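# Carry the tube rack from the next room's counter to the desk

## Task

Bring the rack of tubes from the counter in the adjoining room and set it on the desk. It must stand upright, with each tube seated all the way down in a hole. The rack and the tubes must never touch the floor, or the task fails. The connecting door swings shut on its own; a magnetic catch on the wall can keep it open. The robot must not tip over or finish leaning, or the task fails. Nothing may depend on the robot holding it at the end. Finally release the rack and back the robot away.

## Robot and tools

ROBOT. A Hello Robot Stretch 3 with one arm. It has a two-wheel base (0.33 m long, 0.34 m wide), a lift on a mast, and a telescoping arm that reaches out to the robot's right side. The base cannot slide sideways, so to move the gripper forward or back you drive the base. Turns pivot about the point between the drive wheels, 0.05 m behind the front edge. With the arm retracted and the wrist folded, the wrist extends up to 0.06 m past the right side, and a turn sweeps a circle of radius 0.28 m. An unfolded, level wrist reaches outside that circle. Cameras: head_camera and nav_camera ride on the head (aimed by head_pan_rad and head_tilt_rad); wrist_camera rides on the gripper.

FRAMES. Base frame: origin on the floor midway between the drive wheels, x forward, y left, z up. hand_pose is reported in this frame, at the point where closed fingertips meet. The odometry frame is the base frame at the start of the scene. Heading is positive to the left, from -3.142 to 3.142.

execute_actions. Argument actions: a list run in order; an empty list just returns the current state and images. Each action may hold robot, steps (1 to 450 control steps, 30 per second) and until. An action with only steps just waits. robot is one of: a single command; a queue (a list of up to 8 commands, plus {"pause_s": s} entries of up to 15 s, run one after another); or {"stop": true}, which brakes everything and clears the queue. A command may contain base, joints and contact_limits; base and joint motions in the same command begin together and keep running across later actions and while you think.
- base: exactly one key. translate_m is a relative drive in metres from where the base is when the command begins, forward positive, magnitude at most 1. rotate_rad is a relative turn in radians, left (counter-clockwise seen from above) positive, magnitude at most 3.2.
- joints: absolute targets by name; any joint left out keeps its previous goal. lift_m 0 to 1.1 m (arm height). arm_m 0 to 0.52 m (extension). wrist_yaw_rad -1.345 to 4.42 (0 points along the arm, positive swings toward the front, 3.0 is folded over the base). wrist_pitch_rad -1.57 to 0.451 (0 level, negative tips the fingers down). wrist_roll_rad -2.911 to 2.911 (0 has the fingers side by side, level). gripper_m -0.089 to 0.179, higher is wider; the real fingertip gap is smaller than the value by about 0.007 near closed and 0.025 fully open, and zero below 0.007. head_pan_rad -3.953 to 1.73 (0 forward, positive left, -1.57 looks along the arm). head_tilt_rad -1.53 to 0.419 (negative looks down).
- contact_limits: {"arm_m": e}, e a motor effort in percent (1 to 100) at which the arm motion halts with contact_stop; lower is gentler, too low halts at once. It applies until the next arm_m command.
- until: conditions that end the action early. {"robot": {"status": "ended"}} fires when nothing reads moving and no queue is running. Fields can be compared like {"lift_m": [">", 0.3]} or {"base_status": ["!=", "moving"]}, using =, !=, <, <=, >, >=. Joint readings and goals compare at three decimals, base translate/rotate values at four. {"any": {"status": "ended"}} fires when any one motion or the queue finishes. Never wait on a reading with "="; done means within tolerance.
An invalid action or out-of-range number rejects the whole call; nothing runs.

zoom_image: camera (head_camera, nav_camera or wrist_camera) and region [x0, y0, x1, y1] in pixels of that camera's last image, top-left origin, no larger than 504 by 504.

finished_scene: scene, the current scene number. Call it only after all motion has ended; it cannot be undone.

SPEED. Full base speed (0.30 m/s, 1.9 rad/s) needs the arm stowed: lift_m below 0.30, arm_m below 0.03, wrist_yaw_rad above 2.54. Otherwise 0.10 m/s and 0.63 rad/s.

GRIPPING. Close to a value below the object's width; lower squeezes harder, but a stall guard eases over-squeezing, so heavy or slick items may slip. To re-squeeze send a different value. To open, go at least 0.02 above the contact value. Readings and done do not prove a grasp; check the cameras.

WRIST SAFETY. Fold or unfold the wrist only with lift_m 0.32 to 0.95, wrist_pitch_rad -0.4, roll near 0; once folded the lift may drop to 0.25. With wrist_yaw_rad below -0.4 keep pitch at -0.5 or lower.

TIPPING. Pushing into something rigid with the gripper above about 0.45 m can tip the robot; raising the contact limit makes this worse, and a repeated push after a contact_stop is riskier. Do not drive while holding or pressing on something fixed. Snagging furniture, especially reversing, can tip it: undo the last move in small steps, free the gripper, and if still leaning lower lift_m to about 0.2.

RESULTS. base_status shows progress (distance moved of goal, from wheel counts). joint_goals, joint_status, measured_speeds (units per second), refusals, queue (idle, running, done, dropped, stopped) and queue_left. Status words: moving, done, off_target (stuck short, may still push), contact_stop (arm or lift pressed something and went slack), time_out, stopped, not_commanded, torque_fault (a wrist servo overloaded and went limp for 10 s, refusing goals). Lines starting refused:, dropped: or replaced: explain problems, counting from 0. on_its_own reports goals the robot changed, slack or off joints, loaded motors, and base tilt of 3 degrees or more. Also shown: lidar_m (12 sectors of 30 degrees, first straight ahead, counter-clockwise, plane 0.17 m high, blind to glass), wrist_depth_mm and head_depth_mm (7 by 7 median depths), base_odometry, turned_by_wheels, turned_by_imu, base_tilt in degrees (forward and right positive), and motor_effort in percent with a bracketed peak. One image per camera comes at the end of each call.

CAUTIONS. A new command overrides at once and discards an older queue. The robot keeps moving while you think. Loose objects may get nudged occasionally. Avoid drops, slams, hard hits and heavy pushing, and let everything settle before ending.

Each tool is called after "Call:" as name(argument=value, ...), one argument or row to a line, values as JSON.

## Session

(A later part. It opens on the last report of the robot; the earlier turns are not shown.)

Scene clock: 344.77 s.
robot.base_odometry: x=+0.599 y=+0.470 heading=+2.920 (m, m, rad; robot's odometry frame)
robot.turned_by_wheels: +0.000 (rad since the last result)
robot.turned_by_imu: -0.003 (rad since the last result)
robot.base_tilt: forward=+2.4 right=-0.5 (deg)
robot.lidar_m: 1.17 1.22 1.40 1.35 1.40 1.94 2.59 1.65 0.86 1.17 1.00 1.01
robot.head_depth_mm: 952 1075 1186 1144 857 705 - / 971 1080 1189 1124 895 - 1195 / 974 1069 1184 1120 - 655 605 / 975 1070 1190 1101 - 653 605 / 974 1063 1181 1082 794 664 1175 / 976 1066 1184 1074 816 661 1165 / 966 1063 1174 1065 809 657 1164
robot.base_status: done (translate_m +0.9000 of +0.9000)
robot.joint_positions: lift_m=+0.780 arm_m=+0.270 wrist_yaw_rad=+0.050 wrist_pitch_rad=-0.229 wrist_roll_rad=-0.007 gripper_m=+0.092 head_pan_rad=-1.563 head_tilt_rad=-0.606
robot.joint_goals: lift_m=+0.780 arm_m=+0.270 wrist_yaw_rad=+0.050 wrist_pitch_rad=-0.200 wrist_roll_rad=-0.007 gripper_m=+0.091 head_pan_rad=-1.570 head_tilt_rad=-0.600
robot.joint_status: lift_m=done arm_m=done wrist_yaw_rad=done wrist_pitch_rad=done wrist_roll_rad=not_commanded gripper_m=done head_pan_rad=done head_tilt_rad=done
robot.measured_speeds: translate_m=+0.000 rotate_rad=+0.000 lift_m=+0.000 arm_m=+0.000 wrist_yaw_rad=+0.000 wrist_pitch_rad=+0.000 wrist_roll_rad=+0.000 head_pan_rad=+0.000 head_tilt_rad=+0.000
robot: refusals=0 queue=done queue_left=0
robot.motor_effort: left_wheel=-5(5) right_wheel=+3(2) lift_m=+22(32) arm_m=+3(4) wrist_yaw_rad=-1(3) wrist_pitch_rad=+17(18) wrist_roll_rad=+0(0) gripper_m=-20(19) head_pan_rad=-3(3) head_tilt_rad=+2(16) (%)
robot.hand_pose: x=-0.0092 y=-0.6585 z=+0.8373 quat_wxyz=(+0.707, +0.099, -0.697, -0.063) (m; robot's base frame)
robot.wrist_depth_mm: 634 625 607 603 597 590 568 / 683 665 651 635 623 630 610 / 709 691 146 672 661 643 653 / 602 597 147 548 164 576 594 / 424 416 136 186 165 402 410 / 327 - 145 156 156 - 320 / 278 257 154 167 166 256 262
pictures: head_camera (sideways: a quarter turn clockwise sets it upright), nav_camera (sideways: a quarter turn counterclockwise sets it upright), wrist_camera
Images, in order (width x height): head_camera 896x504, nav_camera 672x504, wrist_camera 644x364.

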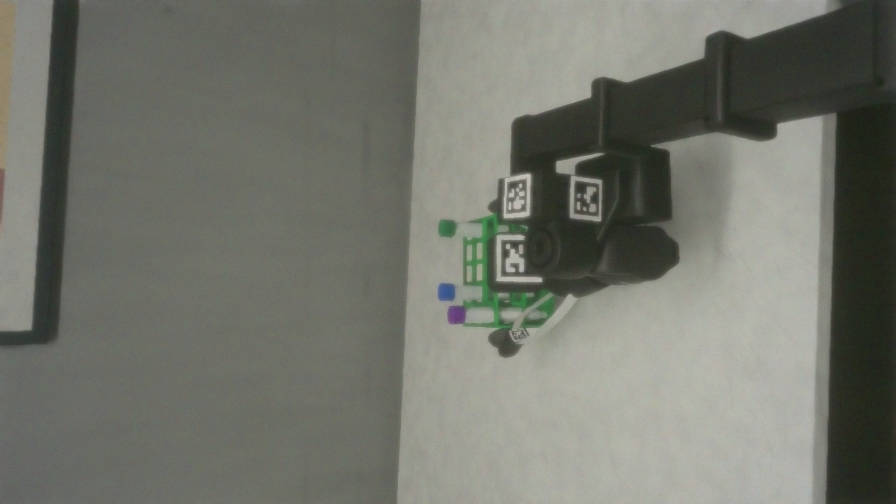

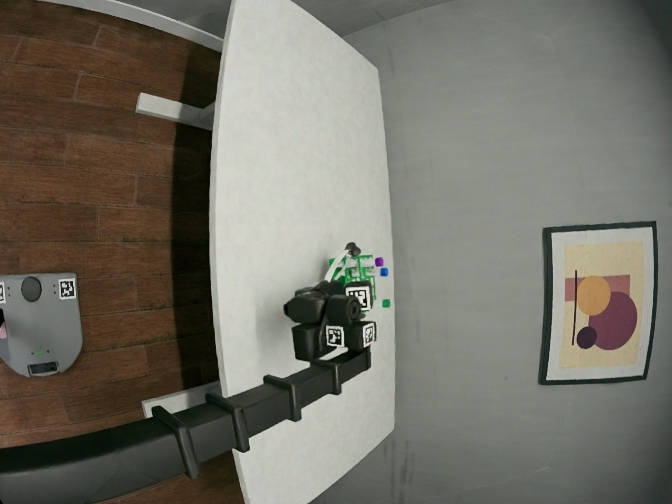

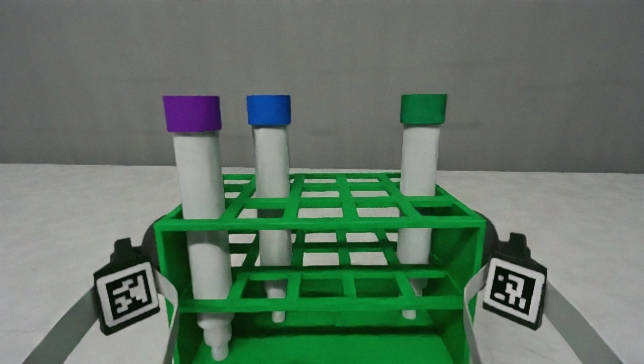

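Call:
execute_actions(
  actions=[
    {"robot":[{"joints":{"lift_m":0.71}}],"steps":450,"until":{"robot":{"status":"ended"}}},
  ],
)

Scene clock: 348.87 s.
robot.base_odometry: x=+0.599 y=+0.470 heading=+2.920 (m, m, rad; robot's odometry frame)
robot.turned_by_wheels: +0.000 (rad since the last result)
robot.turned_by_imu: -0.001 (rad since the last result)
robot.base_tilt: forward=+2.4 right=-0.5 (deg)
robot.lidar_m: 1.17 1.22 1.40 1.35 1.40 1.93 2.59 1.66 0.86 1.17 1.00 1.01
robot.head_depth_mm: 955 1079 1189 1139 856 683 613 / 977 1070 1194 1128 854 698 - / 978 1069 1192 1112 898 - 606 / 973 1065 1185 1098 800 634 602 / 973 1067 1183 1089 782 667 1182 / 969 1073 1182 1079 818 661 1172 / 965 1063 1182 1064 811 652 1160
robot.base_status: done (translate_m +0.9000 of +0.9000)
robot.joint_positions: lift_m=+0.710 arm_m=+0.270 wrist_yaw_rad=+0.050 wrist_pitch_rad=-0.227 wrist_roll_rad=-0.007 gripper_m=+0.092 head_pan_rad=-1.563 head_tilt_rad=-0.606
robot.joint_goals: lift_m=+0.710 arm_m=+0.270 wrist_yaw_rad=+0.050 wrist_pitch_rad=-0.200 wrist_roll_rad=-0.007 gripper_m=+0.091 head_pan_rad=-1.570 head_tilt_rad=-0.600
robot.joint_status: lift_m=done arm_m=done wrist_yaw_rad=done wrist_pitch_rad=done wrist_roll_rad=not_commanded gripper_m=done head_pan_rad=done head_tilt_rad=done
robot.measured_speeds: translate_m=+0.000 rotate_rad=+0.000 lift_m=+0.000 arm_m=+0.000 wrist_yaw_rad=+0.000 wrist_pitch_rad=+0.000 wrist_roll_rad=+0.000 head_pan_rad=+0.000 head_tilt_rad=+0.000
robot: refusals=0 queue=done queue_left=0
robot.motor_effort: left_wheel=-5(5) right_wheel=+3(3) lift_m=+22(23) arm_m=+3(3) wrist_yaw_rad=+0(1) wrist_pitch_rad=+17(18) wrist_roll_rad=+0(0) gripper_m=-19(19) head_pan_rad=-3(3) head_tilt_rad=+2(2) (%)
robot.hand_pose: x=-0.0092 y=-0.6586 z=+0.7677 quat_wxyz=(+0.707, +0.098, -0.697, -0.062) (m; robot's base frame)
robot.wrist_depth_mm: 629 630 616 618 584 590 581 / 659 655 656 643 628 624 618 / 690 597 145 650 528 633 640 / 405 395 146 179 165 385 389 / 284 281 136 185 165 262 277 / 221 - 145 156 153 - 215 / 182 172 154 167 165 173 177
pictures: head_camera (sideways: a quarter turn clockwise sets it upright), nav_camera (sideways: a quarter turn counterclockwise sets it upright), wrist_camera
Images, in order (width x height): head_camera 896x504, nav_camera 672x504, wrist_camera 644x364.

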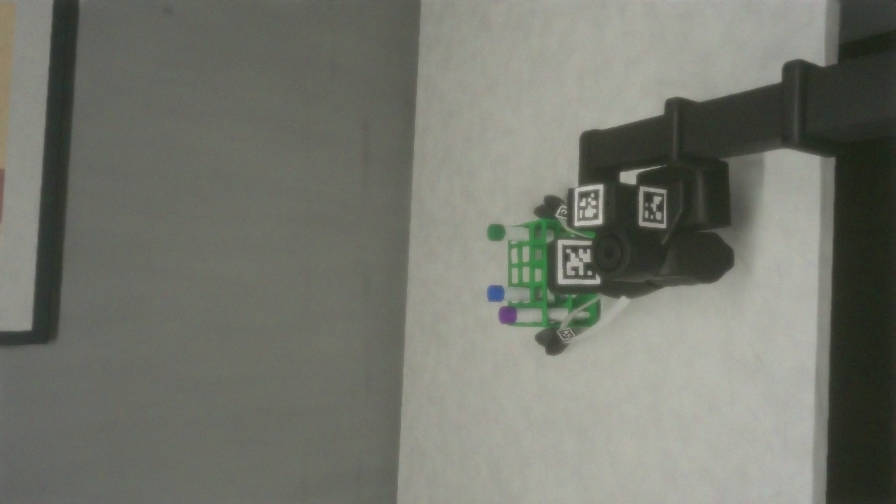

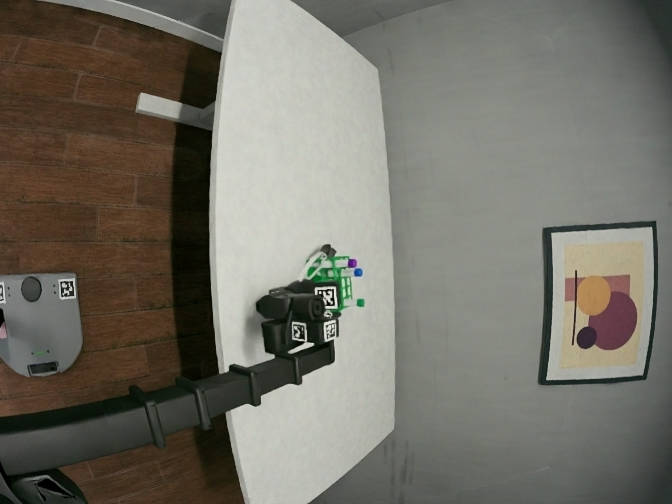

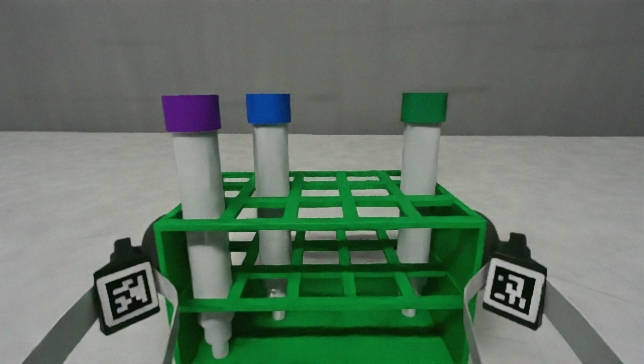

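Call:
execute_actions(
  actions=[
    {"robot":[{"joints":{"lift_m":0.701}},{"joints":{"gripper_m":0.13}},{"joints":{"gripper_m":0.179}},{"joints":{"arm_m":0.14}}],"steps":450,"until":{"robot":{"status":"ended"}}},
  ],
)

Scene clock: 355.17 s.
robot.base_odometry: x=+0.599 y=+0.470 heading=+2.920 (m, m, rad; robot's odometry frame)
robot.turned_by_wheels: +0.000 (rad since the last result)
robot.turned_by_imu: -0.002 (rad since the last result)
robot.base_tilt: forward=+2.2 right=-0.5 (deg)
robot.lidar_m: 1.17 1.22 1.40 1.35 1.40 1.94 2.59 1.66 0.86 1.17 1.00 1.01
robot.head_depth_mm: 952 1076 1195 1143 858 684 615 / 973 1069 1186 1128 847 698 - / 977 1064 1180 1116 839 692 - / 969 1070 1186 1102 803 722 - / 974 1068 1188 1085 774 663 1174 / 968 1067 1182 1079 813 658 1167 / 971 1060 1183 1061 811 656 1165
robot.base_status: done (translate_m +0.9000 of +0.9000)
robot.joint_positions: lift_m=+0.701 arm_m=+0.140 wrist_yaw_rad=+0.050 wrist_pitch_rad=-0.220 wrist_roll_rad=-0.007 gripper_m=+0.179 head_pan_rad=-1.563 head_tilt_rad=-0.606
robot.joint_goals: lift_m=+0.701 arm_m=+0.140 wrist_yaw_rad=+0.050 wrist_pitch_rad=-0.200 wrist_roll_rad=-0.007 gripper_m=+0.179 head_pan_rad=-1.570 head_tilt_rad=-0.600
robot.joint_status: lift_m=done arm_m=done wrist_yaw_rad=done wrist_pitch_rad=done wrist_roll_rad=not_commanded gripper_m=done head_pan_rad=done head_tilt_rad=done
robot.measured_speeds: translate_m=+0.000 rotate_rad=+0.000 lift_m=+0.000 arm_m=+0.000 wrist_yaw_rad=+0.000 wrist_pitch_rad=+0.000 wrist_roll_rad=+0.000 head_pan_rad=+0.000 head_tilt_rad=+0.000
robot: refusals=0 queue=done queue_left=0
robot.motor_effort: left_wheel=-5(5) right_wheel=+3(3) lift_m=+22(22) arm_m=-2(5) wrist_yaw_rad=+0(1) wrist_pitch_rad=+12(17) wrist_roll_rad=+0(0) gripper_m=+0(85) head_pan_rad=-3(2) head_tilt_rad=+2(2) (%)
robot.hand_pose: x=-0.0092 y=-0.5298 z=+0.7605 quat_wxyz=(+0.707, +0.096, -0.698, -0.060) (m; robot's base frame)
robot.wrist_depth_mm: 754 775 743 723 722 714 695 / 794 792 792 758 735 751 731 / 675 660 587 501 574 645 629 / 386 387 351 346 322 375 370 / 272 269 266 269 268 283 267 / - 208 208 207 207 207 211 / 164 170 170 168 170 169 163
pictures: head_camera (sideways: a quarter turn clockwise sets it upright), nav_camera (sideways: a quarter turn counterclockwise sets it upright), wrist_camera
Images, in order (width x height): head_camera 896x504, nav_camera 672x504, wrist_camera 644x364.

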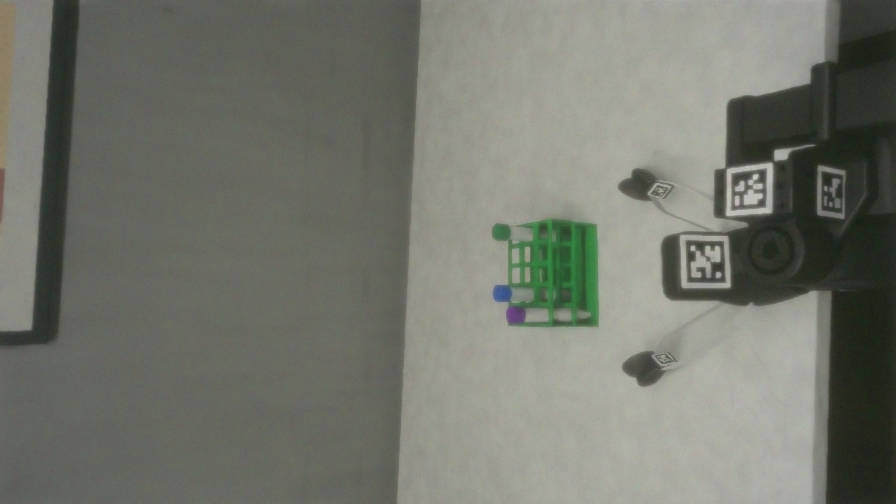

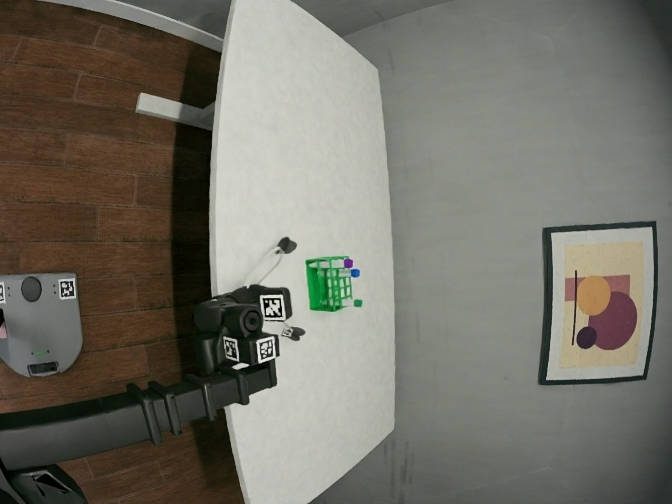

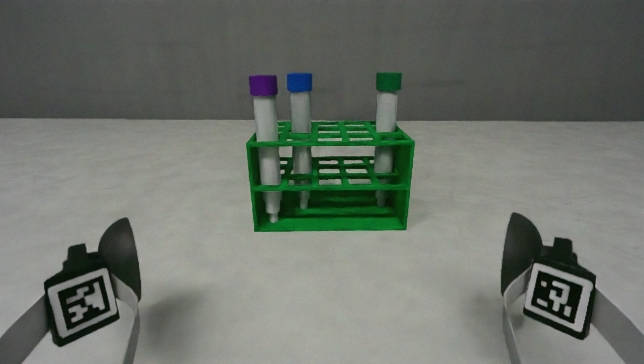

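Call:
zoom_image(
  camera="wrist_camera",
  region=[230,60,430,240],
)

Region (230, 60, 430, 240) of wrist_camera's 644x364 image, scaled by 2.520; it fills the top 454 rows of this view, and the rest is white.

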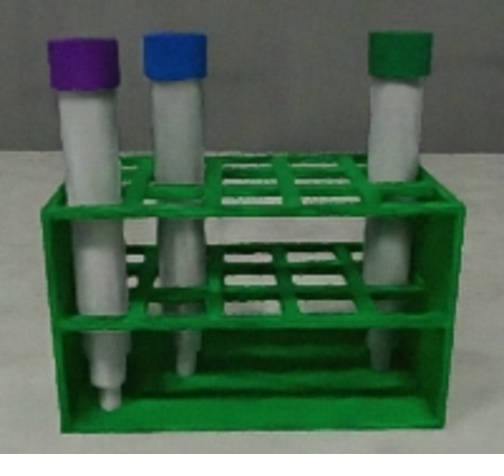

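Call:
execute_actions(
  actions=[
    {"robot":[{"joints":{"arm_m":0.12,"lift_m":0.72}},{"joints":{"wrist_pitch_rad":0.02}}],"steps":450,"until":{"robot":{"status":"ended"}}},
  ],
)

Call:
zoom_image(
  camera="wrist_camera",
  region=[230,130,430,330],
)

Scene clock: 362.53 s.
robot.base_odometry: x=+0.599 y=+0.470 heading=+2.920 (m, m, rad; robot's odometry frame)
robot.turned_by_wheels: +0.000 (rad since the last result)
robot.turned_by_imu: -0.001 (rad since the last result)
robot.base_tilt: forward=+2.5 right=-0.4 (deg)
robot.lidar_m: 1.17 1.22 1.40 1.35 1.40 1.93 2.60 1.66 0.86 1.17 1.00 1.02
robot.head_depth_mm: 958 1069 1191 1141 855 684 613 / 977 1073 1184 1128 845 698 - / 974 1068 1183 1110 845 693 - / 969 1065 1189 1103 799 729 - / 969 1063 1180 1088 773 676 1175 / 972 1070 1182 1072 830 660 1165 / 966 1062 1188 1066 810 655 1161
robot.base_status: done (translate_m +0.9000 of +0.9000)
robot.joint_positions: lift_m=+0.720 arm_m=+0.120 wrist_yaw_rad=+0.050 wrist_pitch_rad=-0.005 wrist_roll_rad=-0.007 gripper_m=+0.179 head_pan_rad=-1.563 head_tilt_rad=-0.606
robot.joint_goals: lift_m=+0.720 arm_m=+0.120 wrist_yaw_rad=+0.050 wrist_pitch_rad=+0.020 wrist_roll_rad=-0.007 gripper_m=+0.179 head_pan_rad=-1.570 head_tilt_rad=-0.600
robot.joint_status: lift_m=done arm_m=done wrist_yaw_rad=done wrist_pitch_rad=done wrist_roll_rad=not_commanded gripper_m=done head_pan_rad=done head_tilt_rad=done
robot.measured_speeds: translate_m=+0.000 rotate_rad=+0.000 lift_m=+0.000 arm_m=+0.000 wrist_yaw_rad=+0.000 wrist_pitch_rad=+0.000 wrist_roll_rad=+0.000 head_pan_rad=+0.000 head_tilt_rad=+0.000
robot: refusals=0 queue=done queue_left=0
robot.motor_effort: left_wheel=-5(5) right_wheel=+3(3) lift_m=+30(31) arm_m=-2(2) wrist_yaw_rad=-1(0) wrist_pitch_rad=+15(13) wrist_roll_rad=+0(0) gripper_m=+1(0) head_pan_rad=-3(3) head_tilt_rad=+2(2) (%)
robot.hand_pose: x=-0.0086 y=-0.5211 z=+0.8333 quat_wxyz=(+0.710, +0.020, -0.704, +0.016) (m; robot's base frame)
robot.wrist_depth_mm: 852 803 804 783 762 769 743 / 858 815 807 799 789 787 761 / 882 850 845 842 804 792 779 / 902 885 867 841 828 793 798 / 602 582 576 330 510 598 564 / 414 385 378 330 335 375 389 / 273 287 284 280 284 279 268
pictures: head_camera (sideways: a quarter turn clockwise sets it upright), nav_camera (sideways: a quarter turn counterclockwise sets it upright), wrist_camera
Images, in order (width x height): head_camera 896x504, nav_camera 672x504, wrist_camera 644x364.

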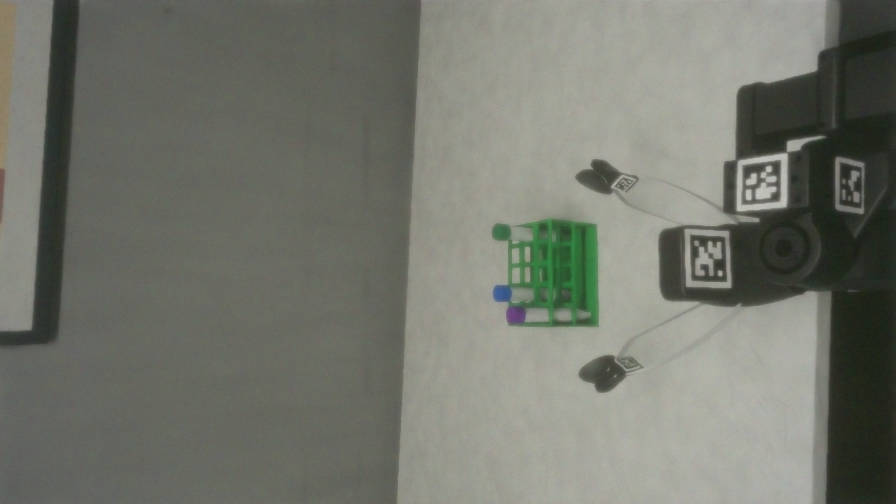

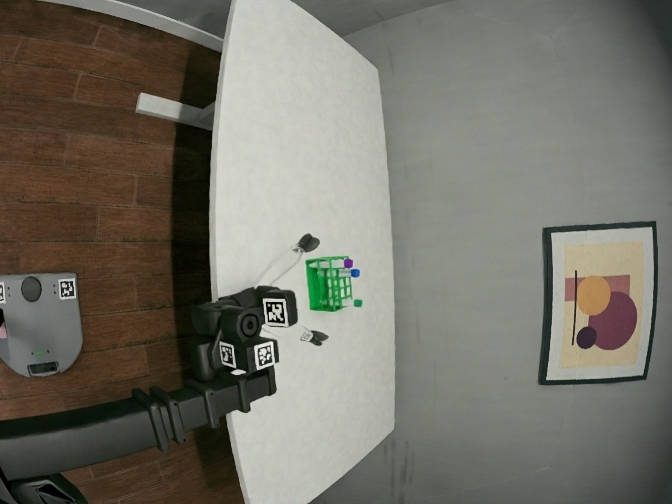

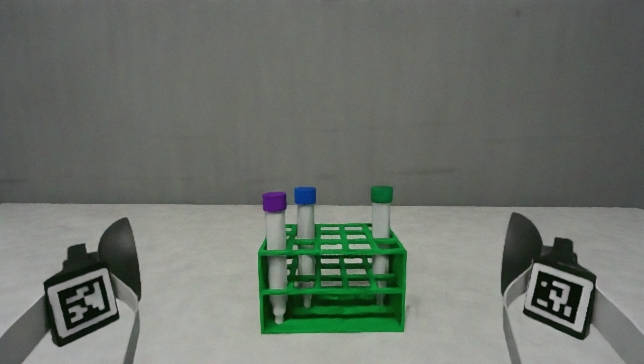

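Region (230, 130, 430, 330) of wrist_camera's 644x364 image, scaled by 2.520.

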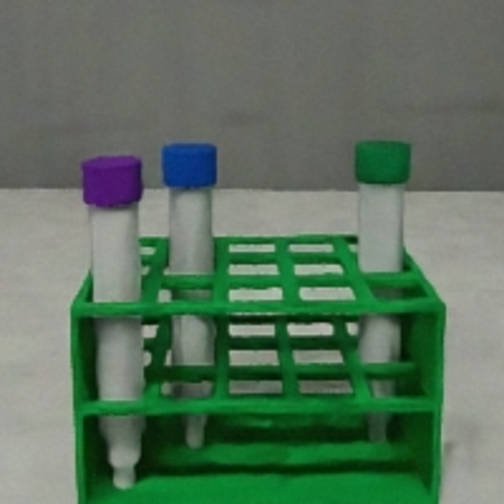

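Call:
execute_actions(
  actions=[
    {"robot":[{"joints":{"arm_m":0.0,"lift_m":0.78}}],"steps":450,"until":{"robot":{"status":"ended"}}},
  ],
)

Call:
finished_scene(
  scene=2,
)

Scene clock: 370.20 s.
robot.base_odometry: x=+0.599 y=+0.470 heading=+2.920 (m, m, rad; robot's odometry frame)
robot.turned_by_wheels: +0.000 (rad since the last result)
robot.turned_by_imu: -0.001 (rad since the last result)
robot.base_tilt: forward=+2.4 right=-0.6 (deg)
robot.lidar_m: 1.17 1.22 1.40 1.35 1.40 1.93 2.59 1.65 0.85 1.17 1.00 1.01
robot.head_depth_mm: 957 1073 1189 1137 860 684 613 / 978 1066 1188 1121 847 678 610 / 972 1070 1186 1116 840 657 606 / 974 1068 1180 1095 798 668 - / 969 1070 1179 1091 776 664 1176 / 969 1061 1180 1072 818 640 1167 / 974 1061 1176 1071 810 656 1160
robot.base_status: done (translate_m +0.9000 of +0.9000)
robot.joint_positions: lift_m=+0.780 arm_m=+0.000 wrist_yaw_rad=+0.050 wrist_pitch_rad=-0.003 wrist_roll_rad=-0.007 gripper_m=+0.179 head_pan_rad=-1.563 head_tilt_rad=-0.606
robot.joint_goals: lift_m=+0.780 arm_m=+0.000 wrist_yaw_rad=+0.050 wrist_pitch_rad=+0.020 wrist_roll_rad=-0.007 gripper_m=+0.179 head_pan_rad=-1.570 head_tilt_rad=-0.600
robot.joint_status: lift_m=done arm_m=done wrist_yaw_rad=done wrist_pitch_rad=done wrist_roll_rad=not_commanded gripper_m=done head_pan_rad=done head_tilt_rad=done
robot.measured_speeds: translate_m=+0.000 rotate_rad=+0.000 lift_m=+0.000 arm_m=+0.000 wrist_yaw_rad=+0.000 wrist_pitch_rad=+0.000 wrist_roll_rad=+0.000 head_pan_rad=+0.000 head_tilt_rad=+0.000
robot: refusals=0 queue=done queue_left=0
robot.motor_effort: left_wheel=-5(5) right_wheel=+3(3) lift_m=+30(30) arm_m=-2(1) wrist_yaw_rad=+0(1) wrist_pitch_rad=+14(15) wrist_roll_rad=+0(0) gripper_m=+0(0) head_pan_rad=-2(3) head_tilt_rad=+3(2) (%)
robot.hand_pose: x=-0.0086 y=-0.4011 z=+0.8938 quat_wxyz=(+0.710, +0.019, -0.704, +0.017) (m; robot's base frame)
robot.wrist_depth_mm: 964 934 944 894 894 872 835 / 981 948 931 924 907 889 886 / - 974 962 939 904 910 908 / - 988 997 978 962 953 924 / 813 803 783 715 761 816 742 / 557 511 527 452 515 510 528 / 369 387 382 385 382 380 360
pictures: head_camera (sideways: a quarter turn clockwise sets it upright), nav_camera (sideways: a quarter turn counterclockwise sets it upright), wrist_camera
Images, in order (width x height): head_camera 896x504, nav_camera 672x504, wrist_camera 644x364.

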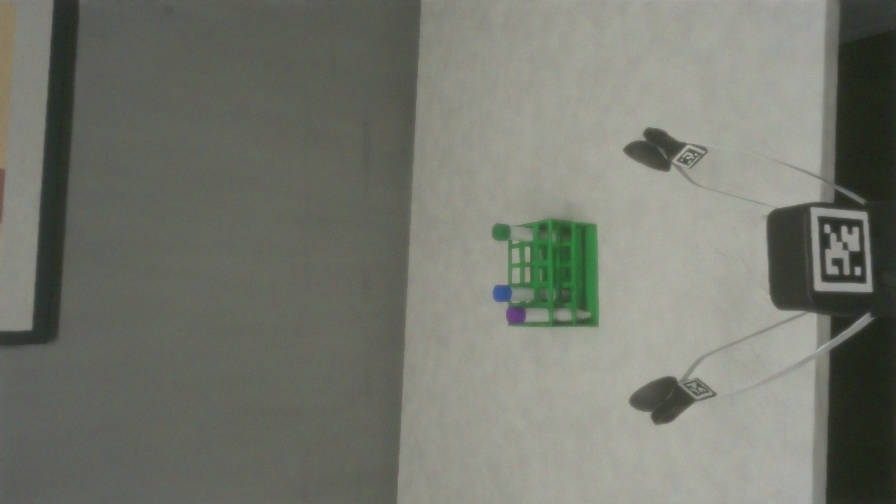

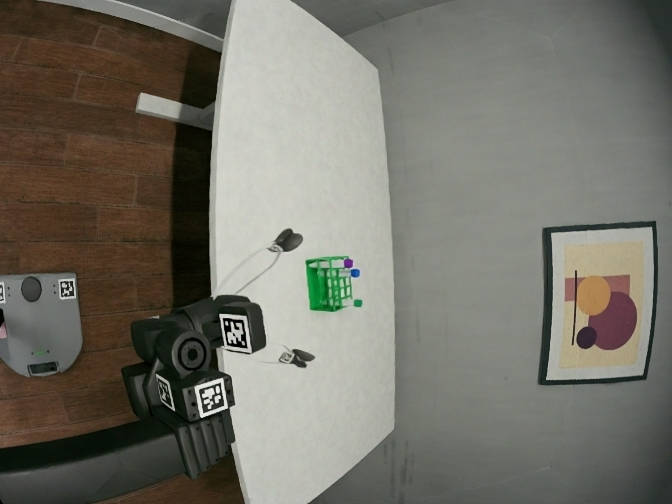

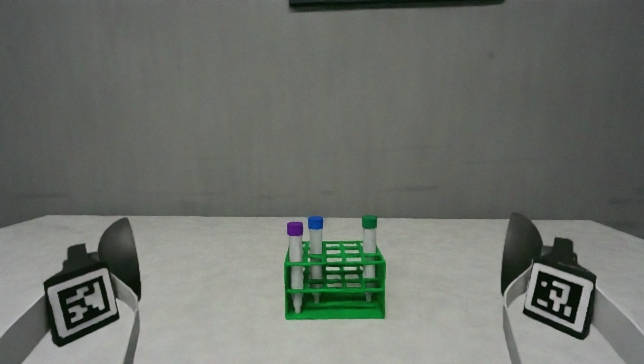

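The scene is finished: the task was done.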